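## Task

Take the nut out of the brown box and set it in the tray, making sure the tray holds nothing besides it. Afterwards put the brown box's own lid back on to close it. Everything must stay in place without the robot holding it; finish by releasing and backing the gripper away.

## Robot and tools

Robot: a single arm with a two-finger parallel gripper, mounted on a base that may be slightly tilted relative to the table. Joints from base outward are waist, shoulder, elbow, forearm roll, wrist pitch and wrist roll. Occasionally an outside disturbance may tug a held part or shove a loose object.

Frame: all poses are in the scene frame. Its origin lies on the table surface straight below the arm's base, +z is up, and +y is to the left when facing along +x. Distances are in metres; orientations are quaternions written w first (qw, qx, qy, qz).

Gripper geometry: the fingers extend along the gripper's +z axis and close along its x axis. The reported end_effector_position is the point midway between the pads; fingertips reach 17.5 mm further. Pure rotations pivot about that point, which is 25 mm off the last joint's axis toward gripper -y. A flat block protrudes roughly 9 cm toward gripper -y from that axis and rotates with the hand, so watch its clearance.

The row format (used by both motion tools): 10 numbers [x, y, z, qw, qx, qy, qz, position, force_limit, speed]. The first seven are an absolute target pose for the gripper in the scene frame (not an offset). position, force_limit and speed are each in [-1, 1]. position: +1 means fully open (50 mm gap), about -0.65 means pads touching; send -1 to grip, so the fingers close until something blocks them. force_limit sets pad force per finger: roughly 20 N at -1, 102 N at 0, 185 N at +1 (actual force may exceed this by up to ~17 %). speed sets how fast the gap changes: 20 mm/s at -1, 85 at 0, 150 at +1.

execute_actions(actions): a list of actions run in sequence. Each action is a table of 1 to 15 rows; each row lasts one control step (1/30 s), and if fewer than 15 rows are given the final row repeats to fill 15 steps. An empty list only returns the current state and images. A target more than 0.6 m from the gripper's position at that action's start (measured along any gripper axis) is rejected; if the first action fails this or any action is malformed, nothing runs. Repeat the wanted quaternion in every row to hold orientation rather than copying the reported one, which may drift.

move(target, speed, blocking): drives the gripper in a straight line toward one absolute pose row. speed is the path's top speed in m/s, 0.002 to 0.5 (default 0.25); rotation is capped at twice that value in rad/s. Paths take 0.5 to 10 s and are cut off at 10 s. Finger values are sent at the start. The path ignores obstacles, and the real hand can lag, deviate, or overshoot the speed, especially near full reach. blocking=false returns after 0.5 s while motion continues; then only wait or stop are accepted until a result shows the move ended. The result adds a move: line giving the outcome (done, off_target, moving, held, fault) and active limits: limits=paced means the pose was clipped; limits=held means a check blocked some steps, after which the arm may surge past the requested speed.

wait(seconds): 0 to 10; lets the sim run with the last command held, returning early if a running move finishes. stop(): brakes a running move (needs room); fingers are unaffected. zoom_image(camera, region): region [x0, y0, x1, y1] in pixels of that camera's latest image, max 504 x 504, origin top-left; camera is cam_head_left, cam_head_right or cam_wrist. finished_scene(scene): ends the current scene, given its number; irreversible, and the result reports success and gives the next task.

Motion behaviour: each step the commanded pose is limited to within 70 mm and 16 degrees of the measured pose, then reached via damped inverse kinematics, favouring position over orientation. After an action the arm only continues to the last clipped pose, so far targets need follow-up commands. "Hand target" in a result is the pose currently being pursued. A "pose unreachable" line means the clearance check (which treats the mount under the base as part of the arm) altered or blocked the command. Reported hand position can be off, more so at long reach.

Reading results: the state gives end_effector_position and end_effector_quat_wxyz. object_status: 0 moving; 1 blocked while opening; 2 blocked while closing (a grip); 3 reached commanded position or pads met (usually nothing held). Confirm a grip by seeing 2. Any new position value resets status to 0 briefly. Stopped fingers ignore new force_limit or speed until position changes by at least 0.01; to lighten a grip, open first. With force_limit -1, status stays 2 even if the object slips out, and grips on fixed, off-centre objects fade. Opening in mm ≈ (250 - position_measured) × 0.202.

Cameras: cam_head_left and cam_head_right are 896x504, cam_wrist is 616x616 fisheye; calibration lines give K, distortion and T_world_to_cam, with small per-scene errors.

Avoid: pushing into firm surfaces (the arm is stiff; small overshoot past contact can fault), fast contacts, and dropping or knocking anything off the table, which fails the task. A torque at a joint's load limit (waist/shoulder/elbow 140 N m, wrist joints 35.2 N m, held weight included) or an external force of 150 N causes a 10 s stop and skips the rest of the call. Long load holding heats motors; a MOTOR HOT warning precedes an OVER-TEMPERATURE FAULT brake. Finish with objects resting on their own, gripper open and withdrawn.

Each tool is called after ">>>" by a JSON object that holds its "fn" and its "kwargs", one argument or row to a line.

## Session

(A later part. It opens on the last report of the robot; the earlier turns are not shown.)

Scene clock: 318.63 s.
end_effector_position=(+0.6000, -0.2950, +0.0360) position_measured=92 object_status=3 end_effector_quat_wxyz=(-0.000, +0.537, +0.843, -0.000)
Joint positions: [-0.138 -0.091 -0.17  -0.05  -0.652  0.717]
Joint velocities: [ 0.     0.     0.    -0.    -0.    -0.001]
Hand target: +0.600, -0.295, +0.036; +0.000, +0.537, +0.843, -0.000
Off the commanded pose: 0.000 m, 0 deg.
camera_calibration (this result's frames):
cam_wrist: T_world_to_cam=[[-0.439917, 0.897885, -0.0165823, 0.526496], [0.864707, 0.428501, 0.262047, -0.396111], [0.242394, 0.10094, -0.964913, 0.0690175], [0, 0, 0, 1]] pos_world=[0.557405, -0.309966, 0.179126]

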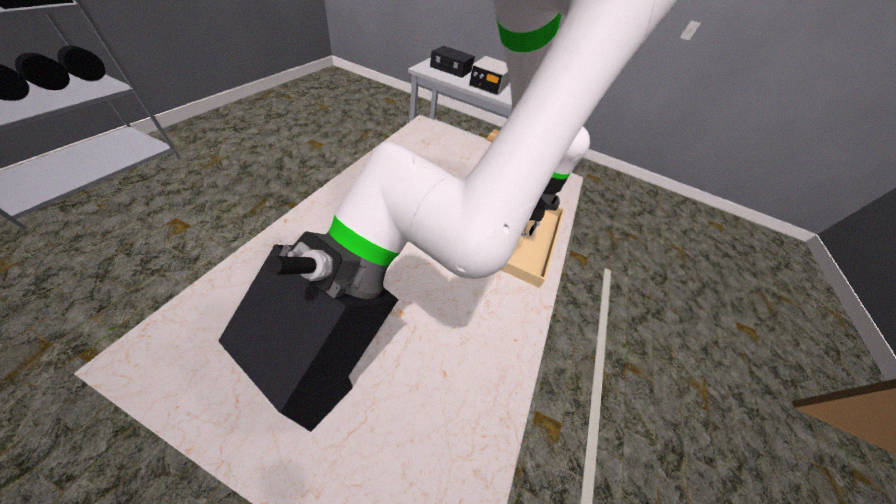

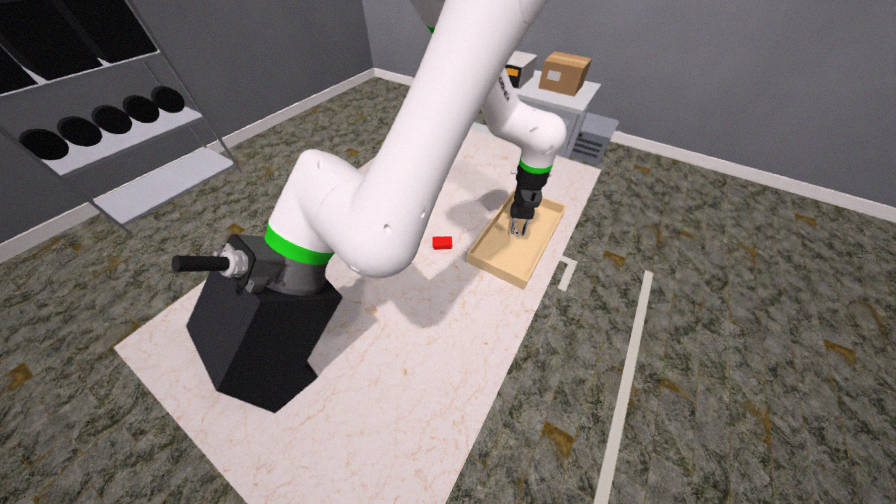

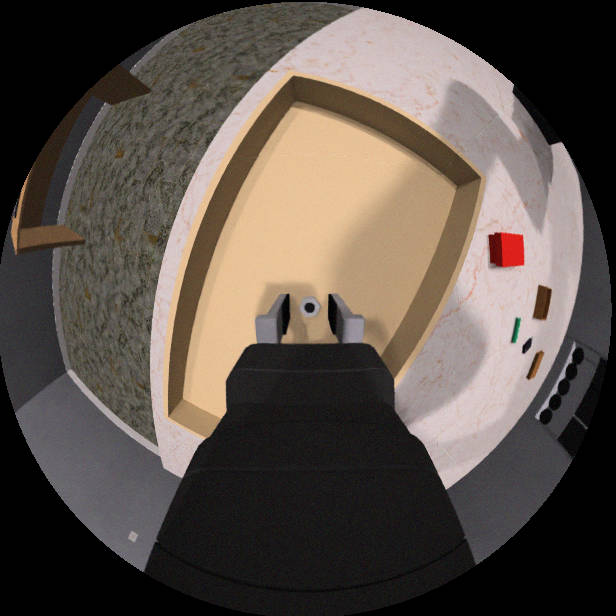

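The nut is in the tray. Now I'll go back for the lid.

>>> {"fn": "move", "kwargs": {
  "target": [0.60, -0.295, 0.13, 0, 0.5373, 0.8434, 0, 1, -0.3, 0],
  "speed": 0.2
}}

>>> {"fn": "move", "kwargs": {
  "target": [0.50, 0.24, 0.10, 0, 0.5373, 0.8434, 0, 1, -0.3, 0],
  "speed": 0.3
}}

>>> {"fn": "zoom_image", "kwargs": {
  "camera": "cam_wrist",
  "region": [220, 200, 400, 380]
}}

Scene clock: 325.17 s.
end_effector_position=(+0.6001, -0.2952, +0.1298) position_measured=3 object_status=3 end_effector_quat_wxyz=(-0.000, +0.537, +0.843, -0.000)
Joint positions: [-0.148 -0.262 -0.166 -0.05  -0.827  0.718]
Joint velocities: [-0.    -0.001  0.    -0.     0.001  0.001]
Hand target: +0.600, -0.295, +0.130; -0.000, +0.537, +0.843, +0.000
Off the commanded pose: 0.000 m, 0 deg.
move: done
camera_calibration (this result's frames):
cam_wrist: T_world_to_cam=[[-0.439973, 0.89786, -0.016469, 0.52829], [0.864712, 0.428535, 0.261974, -0.420655], [0.242274, 0.101021, -0.964934, 0.159607], [0, 0, 0, 1]] pos_world=[0.55751, -0.310189, 0.272911]

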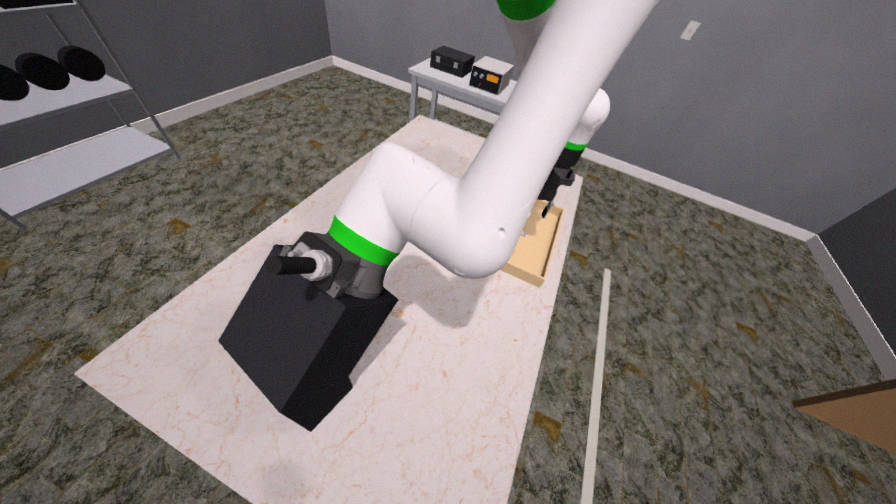

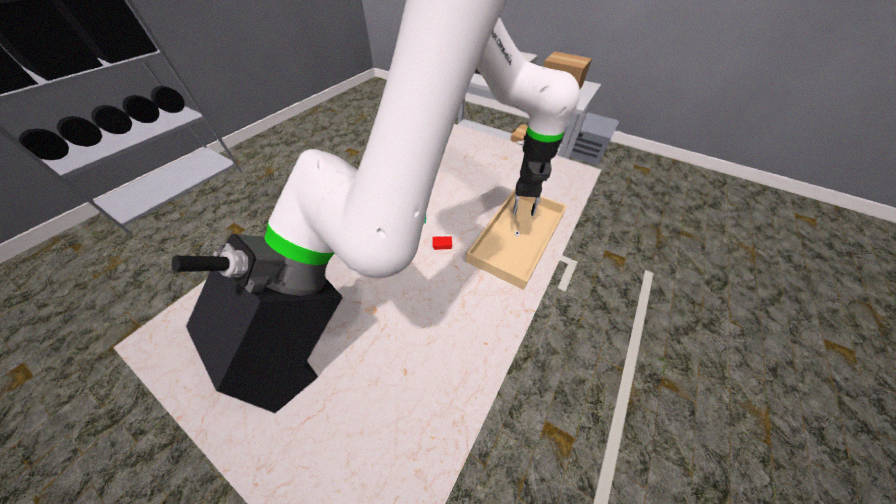

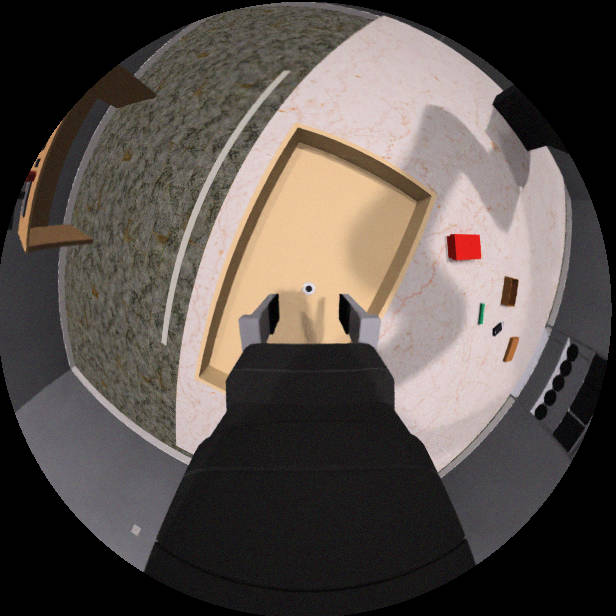

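Scene clock: 327.47 s.
end_effector_position=(+0.4988, +0.2396, +0.1013) position_measured=3 object_status=3 end_effector_quat_wxyz=(+0.000, +0.536, +0.844, -0.000)
Joint positions: [ 1.13  -0.038 -0.656  1.053 -0.94  -1.23 ]
Joint velocities: [-0.003  0.002  0.    -0.     0.    -0.001]
Hand target: +0.499, +0.239, +0.101; +0.000, +0.536, +0.844, -0.000
Off the commanded pose: 0.002 m, 0 deg.
move: done
camera_calibration (this result's frames):
cam_wrist: T_world_to_cam=[[-0.442211, 0.89675, -0.0169708, 0.00453796], [0.863611, 0.430824, 0.261852, -0.554764], [0.242127, 0.101138, -0.964959, 0.102716], [0, 0, 0, 1]] pos_world=[0.456237, 0.224548, 0.24446]

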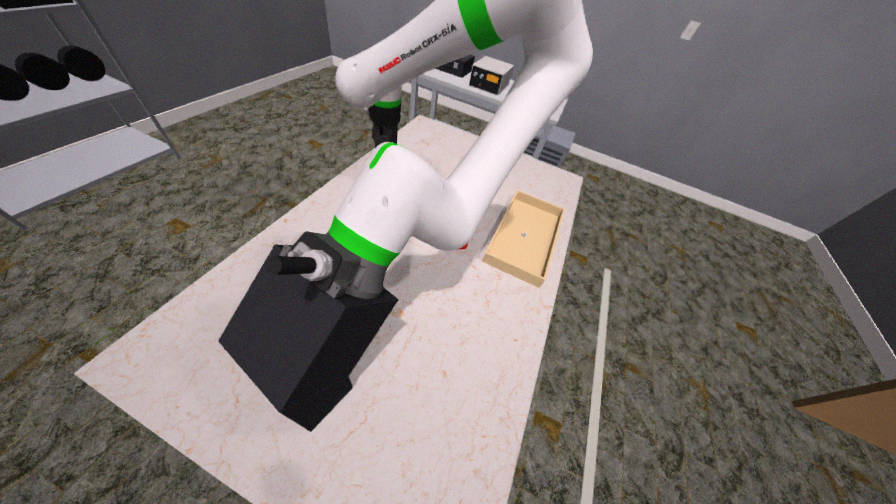

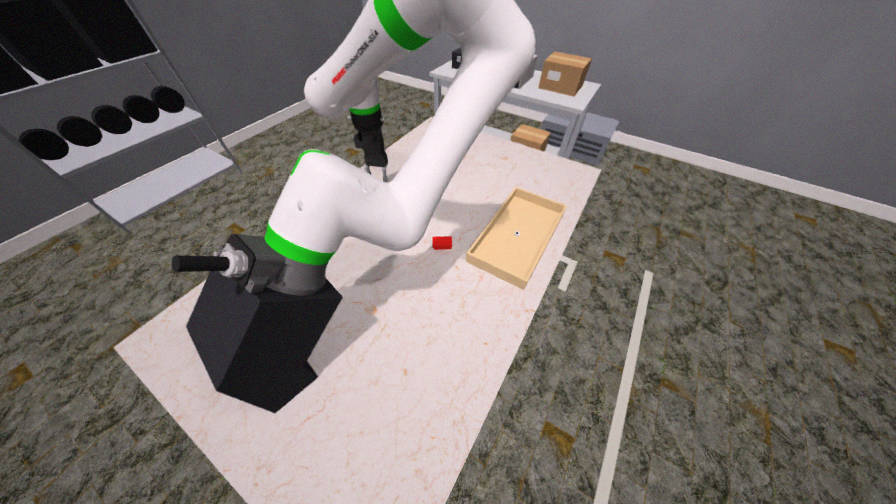

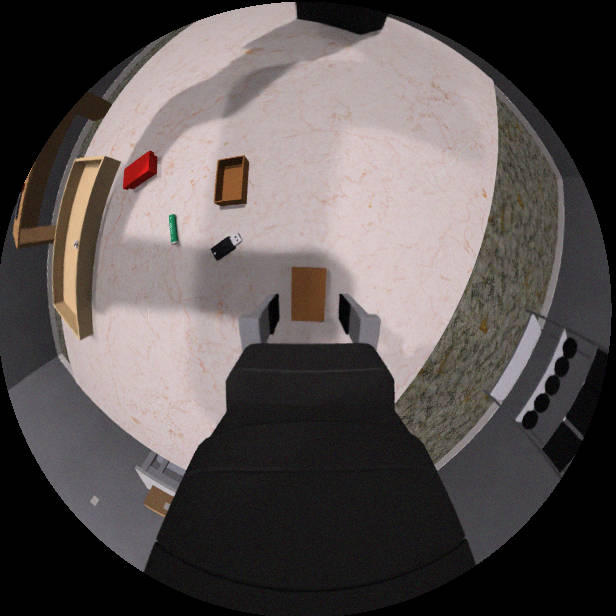

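Region (220, 200, 400, 380) of cam_wrist's 616x616 image, scaled by 2.800, with more detail than that image has.

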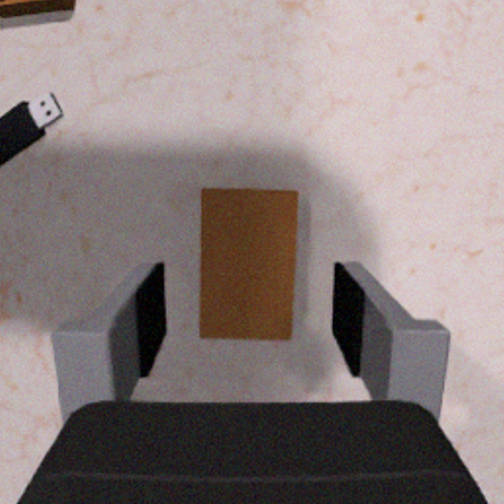

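>>> {"fn": "move", "kwargs": {
  "target": [0.50, 0.24, 0.024, 0, 0.5373, 0.8434, 0, 1, -0.3, 0],
  "speed": 0.06
}}

>>> {"fn": "execute_actions", "kwargs": {
  "actions": [
    [[0.50, 0.24, 0.024, 0, 0.5373, 0.8434, 0, -1, -0.3, 0]],
    [[0.50, 0.24, 0.024, 0, 0.5373, 0.8434, 0, -1, -0.3, 0]]
  ]
}}

>>> {"fn": "move", "kwargs": {
  "target": [0.50, 0.24, 0.10, 0, 0.5373, 0.8434, 0, -1, -0.3, 0],
  "speed": 0.1
}}

>>> {"fn": "move", "kwargs": {
  "target": [0.405, 0.0925, 0.10, 0, 0.5373, 0.8434, 0, -1, -0.3, 0],
  "speed": 0.2
}}

>>> {"fn": "zoom_image", "kwargs": {
  "camera": "cam_wrist",
  "region": [220, 200, 400, 380]
}}

Scene clock: 341.20 s.
end_effector_position=(+0.4997, +0.2401, +0.0241) position_measured=3 object_status=3 end_effector_quat_wxyz=(-0.000, +0.537, +0.843, -0.000)
Joint positions: [ 0.956  0.092 -0.664  1.225 -0.758 -1.325]
Joint velocities: [ 0.001  0.    -0.    -0.     0.     0.   ]
Hand target: +0.500, +0.240, +0.024; -0.000, +0.537, +0.843, -0.000
Off the commanded pose: 0.000 m, 0 deg.
move: done
camera_calibration (this result's frames):
cam_wrist: T_world_to_cam=[[-0.439774, 0.897964, -0.016093, 0.00162485], [0.864943, 0.42829, 0.261613, -0.535642], [0.241811, 0.101131, -0.965039, 0.0281054], [0, 0, 0, 1]] pos_world=[0.457218, 0.225109, 0.16728]

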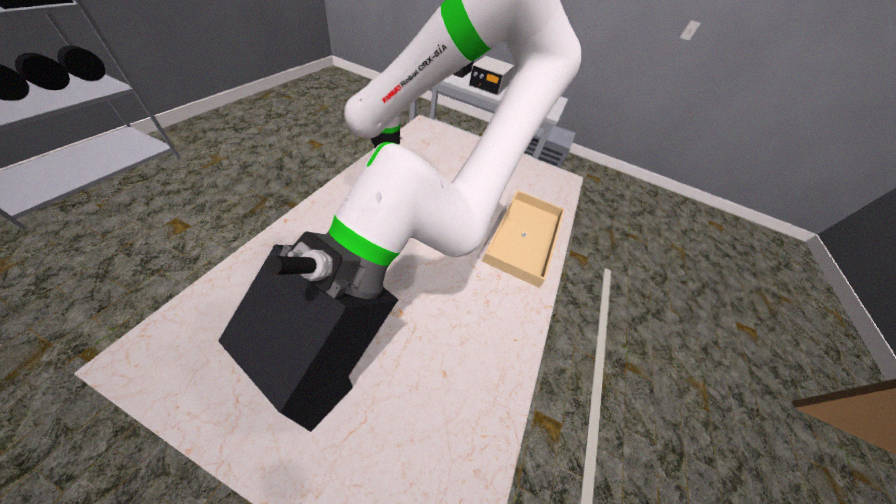

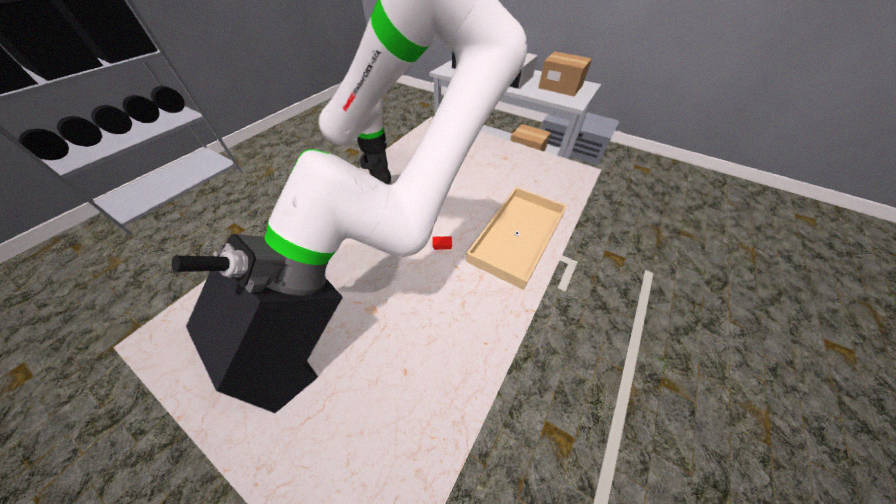

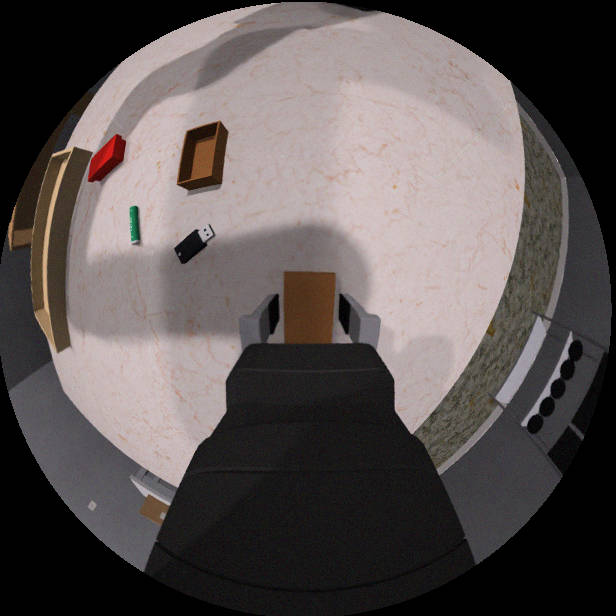

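Scene clock: 342.20 s.
end_effector_position=(+0.5000, +0.2400, +0.0240) position_measured=62 object_status=2 end_effector_quat_wxyz=(-0.000, +0.537, +0.843, +0.000)
Joint positions: [ 0.955  0.093 -0.664  1.226 -0.758 -1.325]
Joint velocities: [-0.    -0.001  0.    -0.     0.001  0.001]
Hand target: +0.500, +0.240, +0.024; -0.000, +0.537, +0.843, -0.000
Off the commanded pose: 0.000 m, 0 deg.
camera_calibration (this result's frames):
cam_wrist: T_world_to_cam=[[-0.439918, 0.897885, -0.016582, 0.00193666], [0.864707, 0.428502, 0.262047, -0.535744], [0.242394, 0.100941, -0.964913, 0.0276742], [0, 0, 0, 1]] pos_world=[0.457405, 0.225035, 0.167126]

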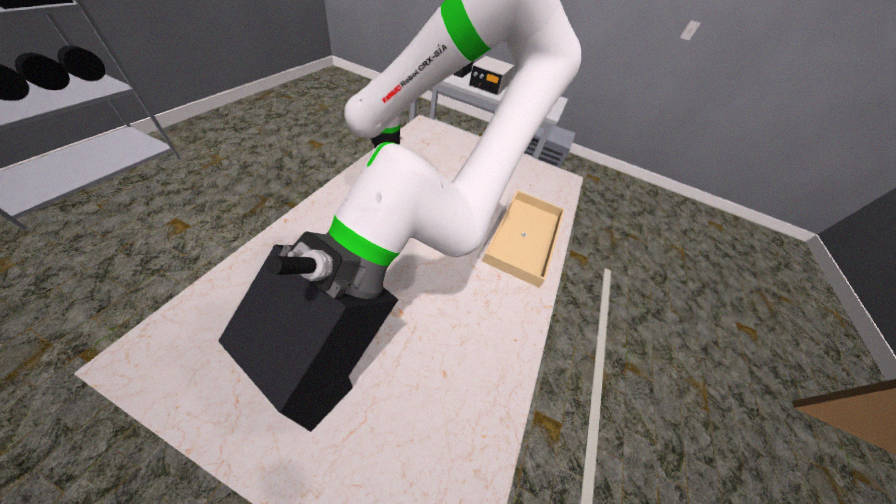

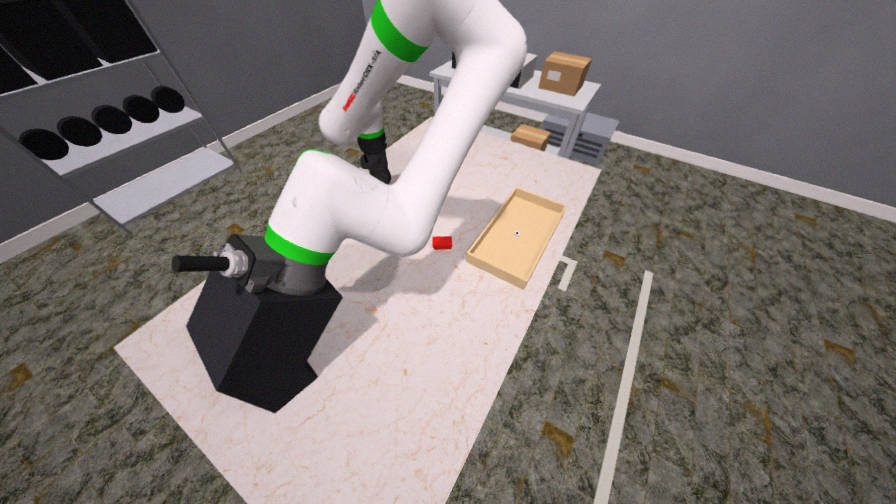

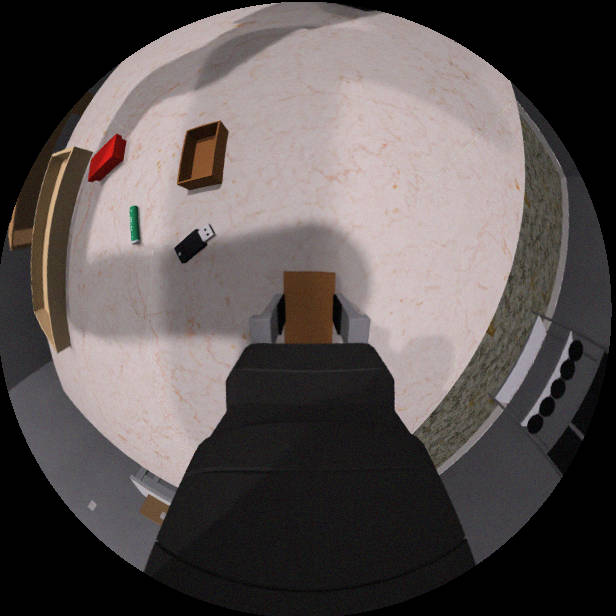

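Scene clock: 343.30 s.
end_effector_position=(+0.5002, +0.2399, +0.0999) position_measured=62 object_status=2 end_effector_quat_wxyz=(+0.000, +0.537, +0.843, +0.000)
Joint positions: [ 1.126 -0.035 -0.653  1.056 -0.936 -1.232]
Joint velocities: [ 0.002 -0.001  0.    -0.001  0.     0.001]
Hand target: +0.500, +0.240, +0.100; +0.000, +0.537, +0.843, +0.000
Off the commanded pose: 0.000 m, 0 deg.
move: done
camera_calibration (this result's frames):
cam_wrist: T_world_to_cam=[[-0.440098, 0.897787, -0.0170793, 0.0035606], [0.864466, 0.428756, 0.262424, -0.555752], [0.242923, 0.100728, -0.964802, 0.100596], [0, 0, 0, 1]] pos_world=[0.457559, 0.224953, 0.242958]

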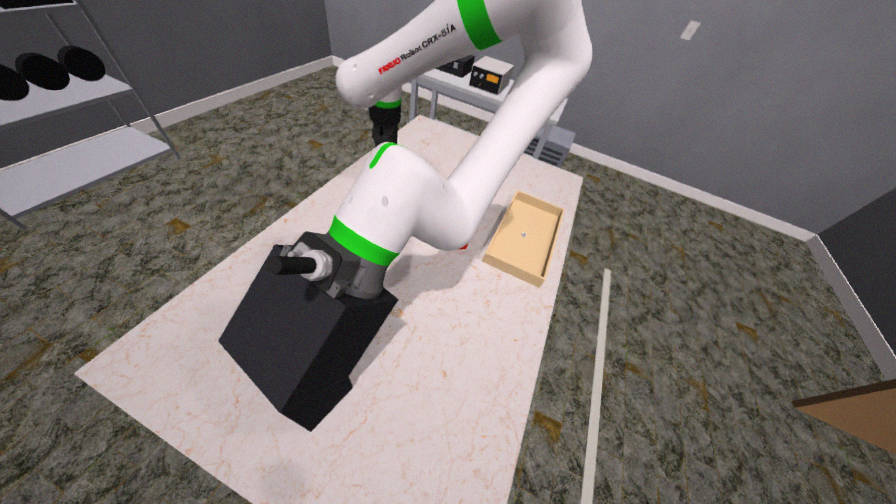

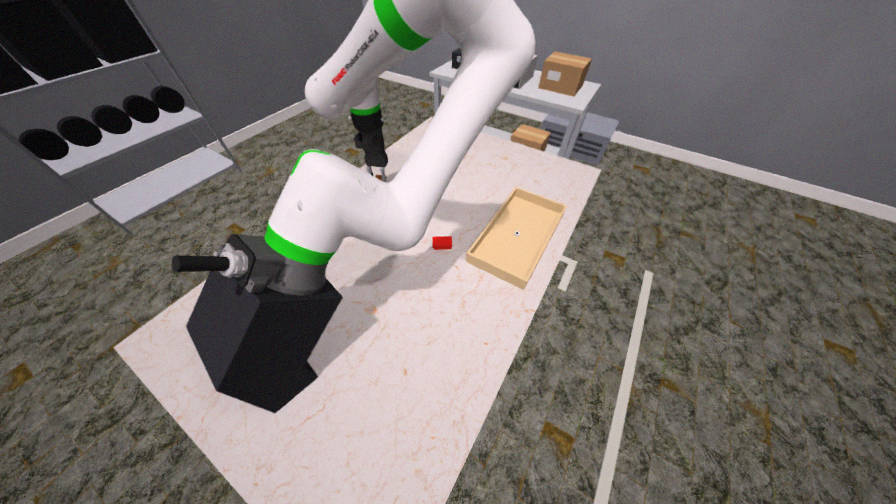

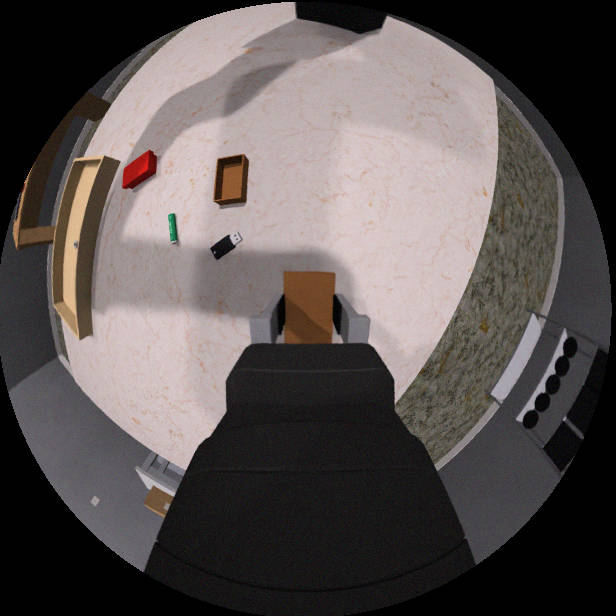

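Scene clock: 344.60 s.
end_effector_position=(+0.4052, +0.0924, +0.0998) position_measured=62 object_status=2 end_effector_quat_wxyz=(-0.000, +0.537, +0.843, -0.000)
Joint positions: [ 1.032 -0.439 -1.079  1.097 -0.858 -1.21 ]
Joint velocities: [ 0.001 -0.001 -0.    -0.    -0.001 -0.001]
Hand target: +0.405, +0.092, +0.100; -0.000, +0.537, +0.843, +0.000
Off the commanded pose: 0.000 m, 0 deg.
move: done
camera_calibration (this result's frames):
cam_wrist: T_world_to_cam=[[-0.439827, 0.897934, -0.0163311, 0.0939879], [0.864817, 0.428369, 0.2619, -0.410405], [0.242165, 0.101067, -0.964957, 0.138777], [0, 0, 0, 1]] pos_world=[0.362657, 0.0773841, 0.242934]

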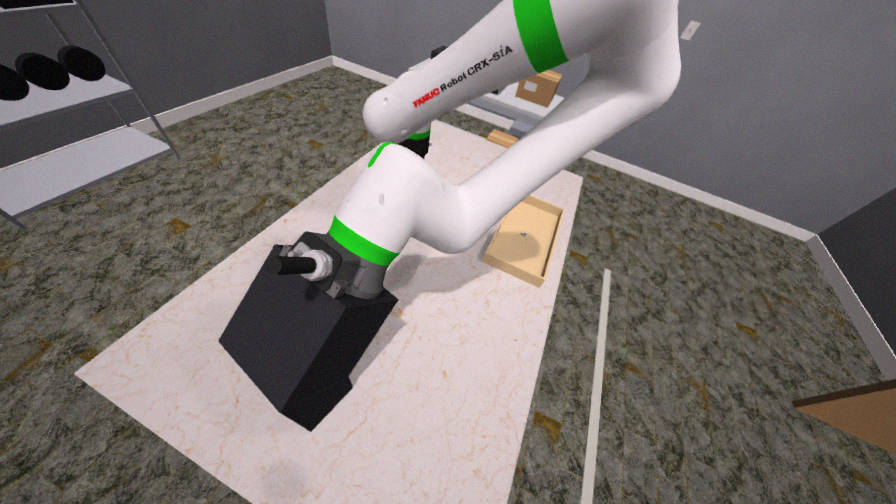

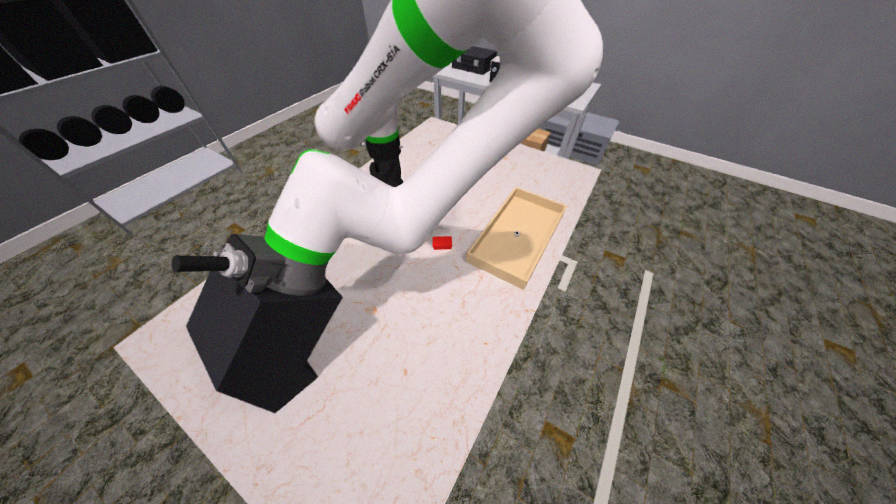

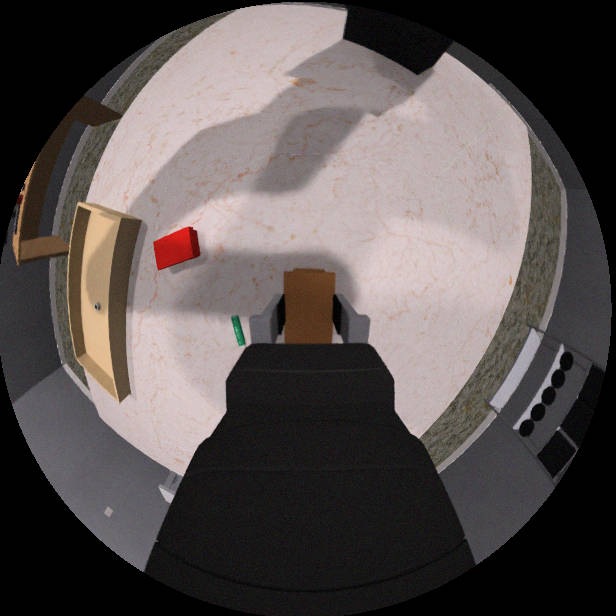

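Region (220, 200, 400, 380) of cam_wrist's 616x616 image, scaled by 2.800, with more detail than that image has.

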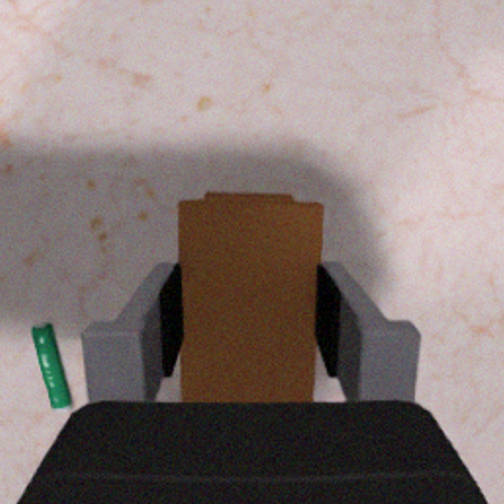

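>>> {"fn": "move", "kwargs": {
  "target": [0.4053, 0.0918, 0.060, 0, 0.5373, 0.8434, 0, -1, -0.3, 0],
  "speed": 0.04
}}

>>> {"fn": "zoom_image", "kwargs": {
  "camera": "cam_wrist",
  "region": [220, 180, 400, 360]
}}

Scene clock: 356.20 s.
end_effector_position=(+0.4050, +0.0919, +0.0601) position_measured=62 object_status=2 end_effector_quat_wxyz=(-0.000, +0.537, +0.843, -0.000)
Joint positions: [ 0.842 -0.331 -1.093  1.281 -0.678 -1.295]
Joint velocities: [ 0.002 -0.    -0.     0.001  0.001 -0.001]
Hand target: +0.405, +0.092, +0.060; -0.000, +0.537, +0.843, -0.000
Off the commanded pose: 0.000 m, 0 deg.
move: done
camera_calibration (this result's frames):
cam_wrist: T_world_to_cam=[[-0.439698, 0.898002, -0.0160365, 0.0935961], [0.864972, 0.428198, 0.261666, -0.399708], [0.241843, 0.101183, -0.965025, 0.100714], [0, 0, 0, 1]] pos_world=[0.362533, 0.0769144, 0.203282]

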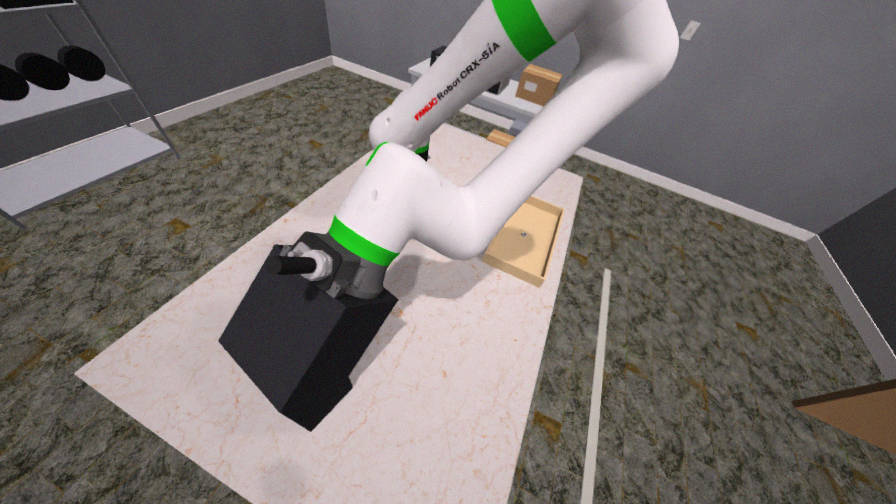

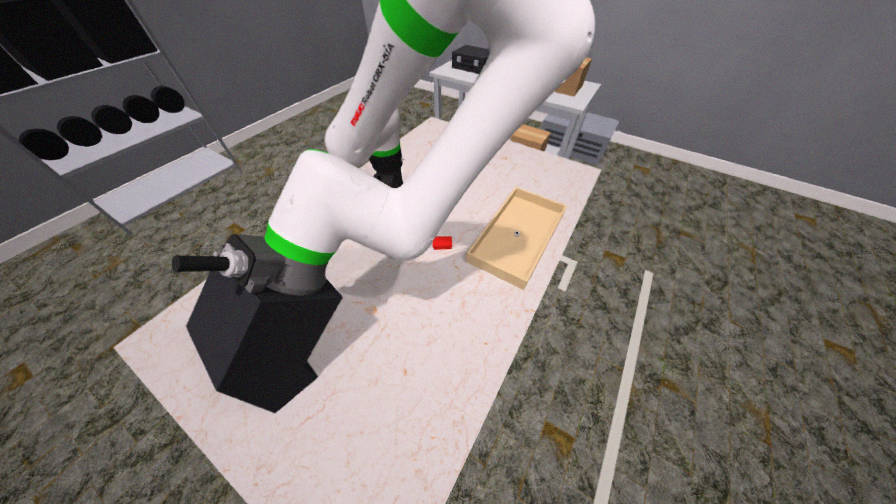

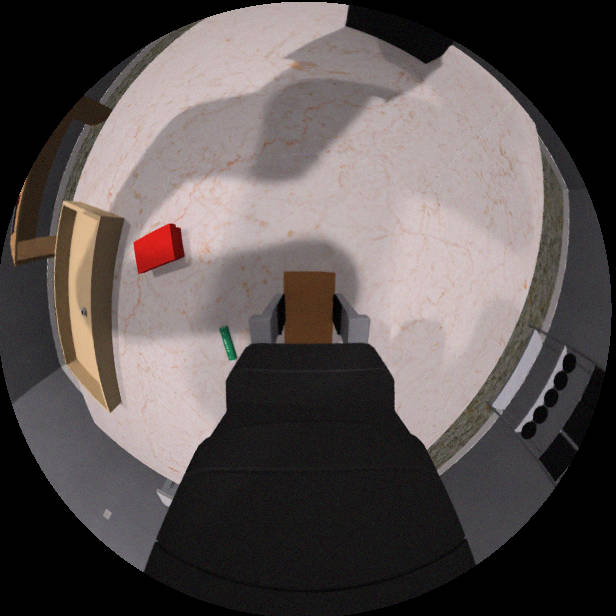

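Region (220, 180, 400, 360) of cam_wrist's 616x616 image, scaled by 2.800, with more detail than that image has.

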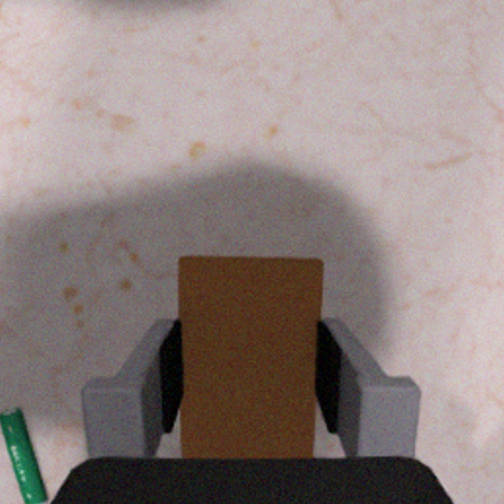

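>>> {"fn": "move", "kwargs": {
  "target": [0.4053, 0.0918, 0.052, 0, 0.5373, 0.8434, 0, -1, -0.3, 0],
  "speed": 0.01
}}

Scene clock: 359.40 s.
end_effector_position=(+0.4052, +0.0918, +0.0520) position_measured=62 object_status=2 end_effector_quat_wxyz=(-0.000, +0.537, +0.843, -0.000)
Joint positions: [ 0.8   -0.308 -1.094  1.331 -0.643 -1.321]
Joint velocities: [ 0.     0.    -0.     0.001  0.     0.001]
Hand target: +0.405, +0.092, +0.052; -0.000, +0.537, +0.843, -0.000
Off the commanded pose: 0.000 m, 0 deg.
move: done
camera_calibration (this result's frames):
cam_wrist: T_world_to_cam=[[-0.439862, 0.897915, -0.0164596, 0.0937226], [0.86477, 0.428427, 0.261961, -0.39768], [0.24227, 0.100993, -0.964938, 0.0926959], [0, 0, 0, 1]] pos_world=[0.362669, 0.0768603, 0.195165]

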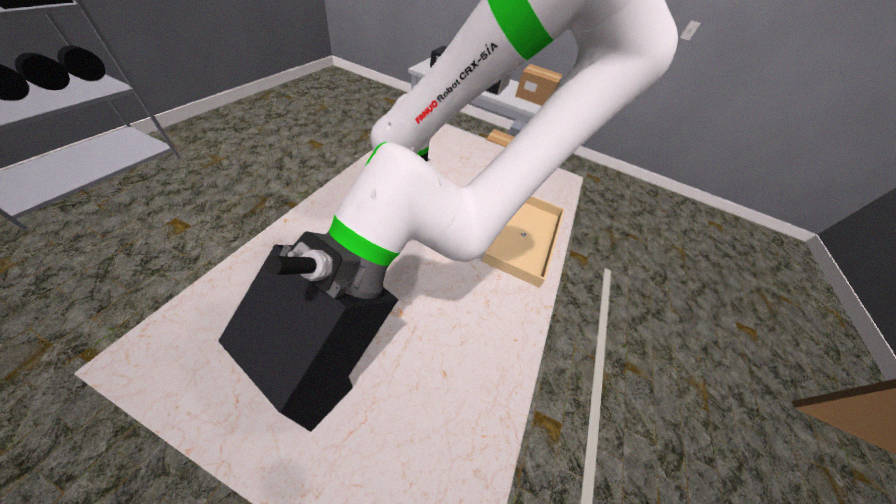

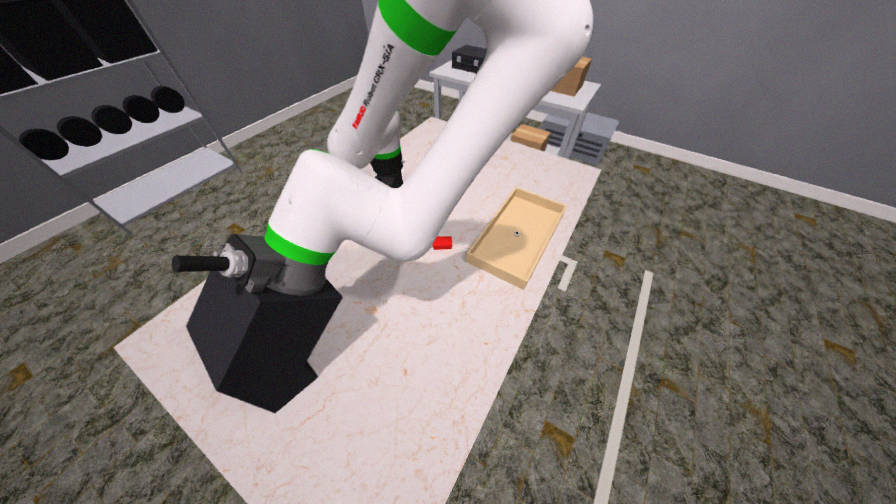

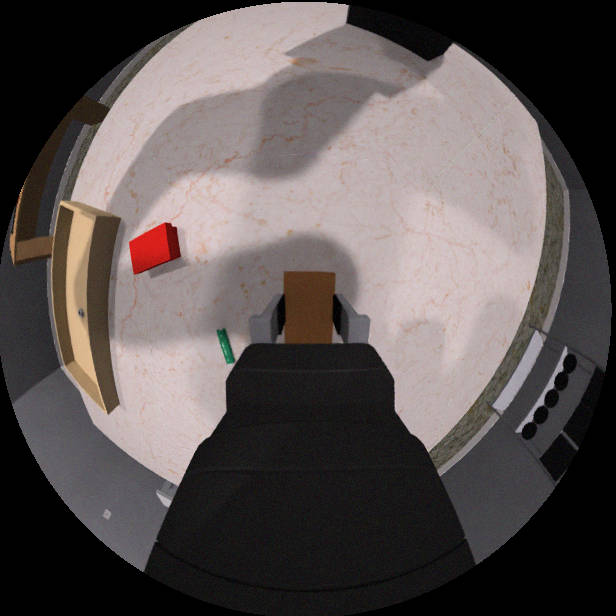

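>>> {"fn": "move", "kwargs": {
  "target": [0.4053, 0.0918, 0.045, 0, 0.5373, 0.8434, 0, -1, -0.3, 0],
  "speed": 0.01
}}

Scene clock: 362.00 s.
end_effector_position=(+0.4053, +0.0918, +0.0450) position_measured=62 object_status=2 end_effector_quat_wxyz=(-0.000, +0.537, +0.843, -0.000)
Joint positions: [ 0.764 -0.288 -1.095  1.376 -0.614 -1.345]
Joint velocities: [-0.     0.    -0.     0.002  0.    -0.002]
Hand target: +0.405, +0.092, +0.045; -0.000, +0.537, +0.843, -0.000
Off the commanded pose: 0.000 m, 0 deg.
move: done
camera_calibration (this result's frames):
cam_wrist: T_world_to_cam=[[-0.439866, 0.897912, -0.016475, 0.0936156], [0.864763, 0.428434, 0.26197, -0.395849], [0.242285, 0.100985, -0.964935, 0.085932], [0, 0, 0, 1]] pos_world=[0.362674, 0.0768588, 0.188162]

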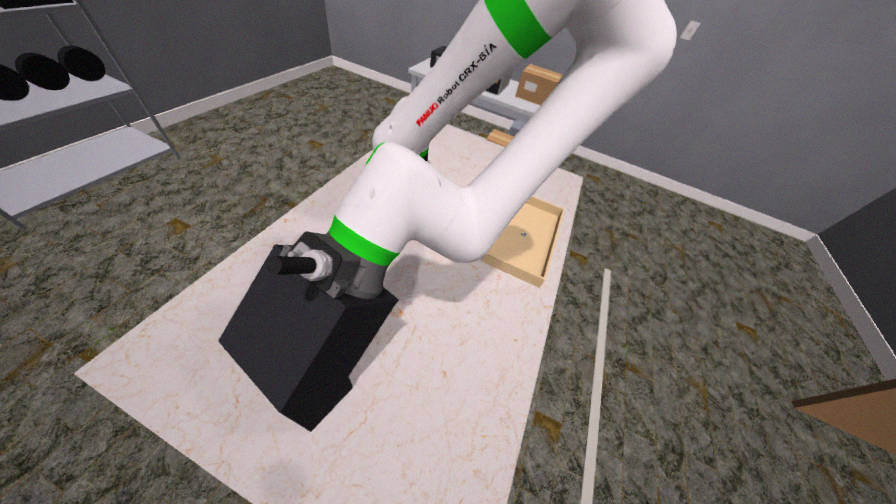

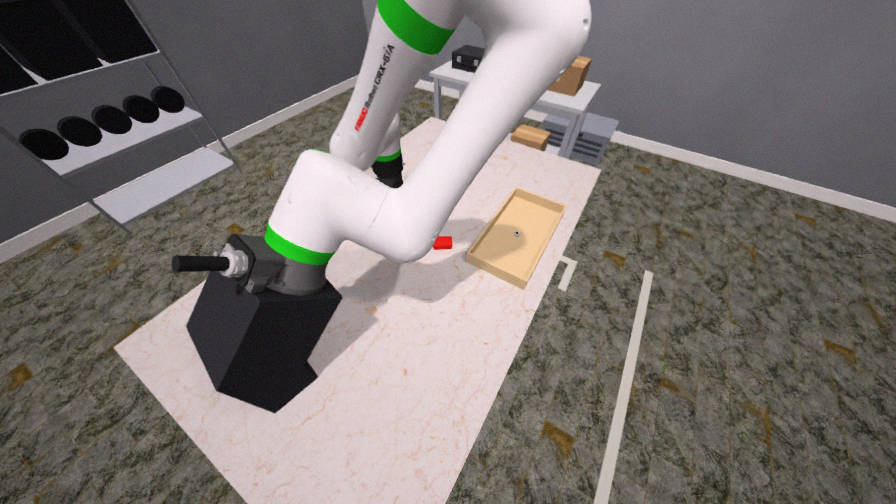

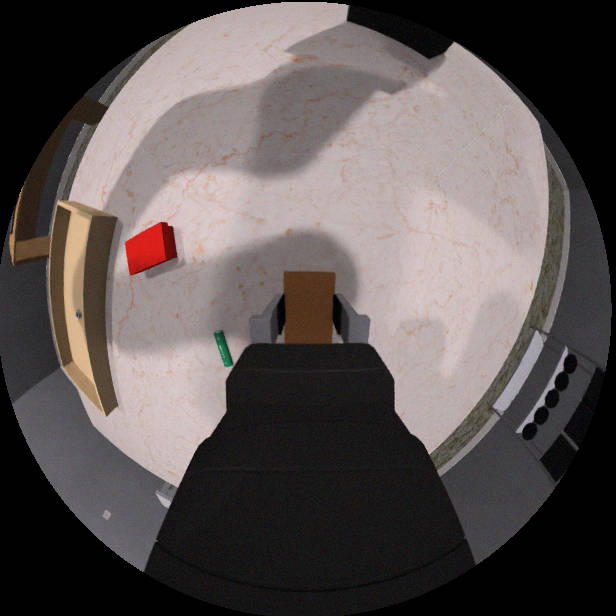

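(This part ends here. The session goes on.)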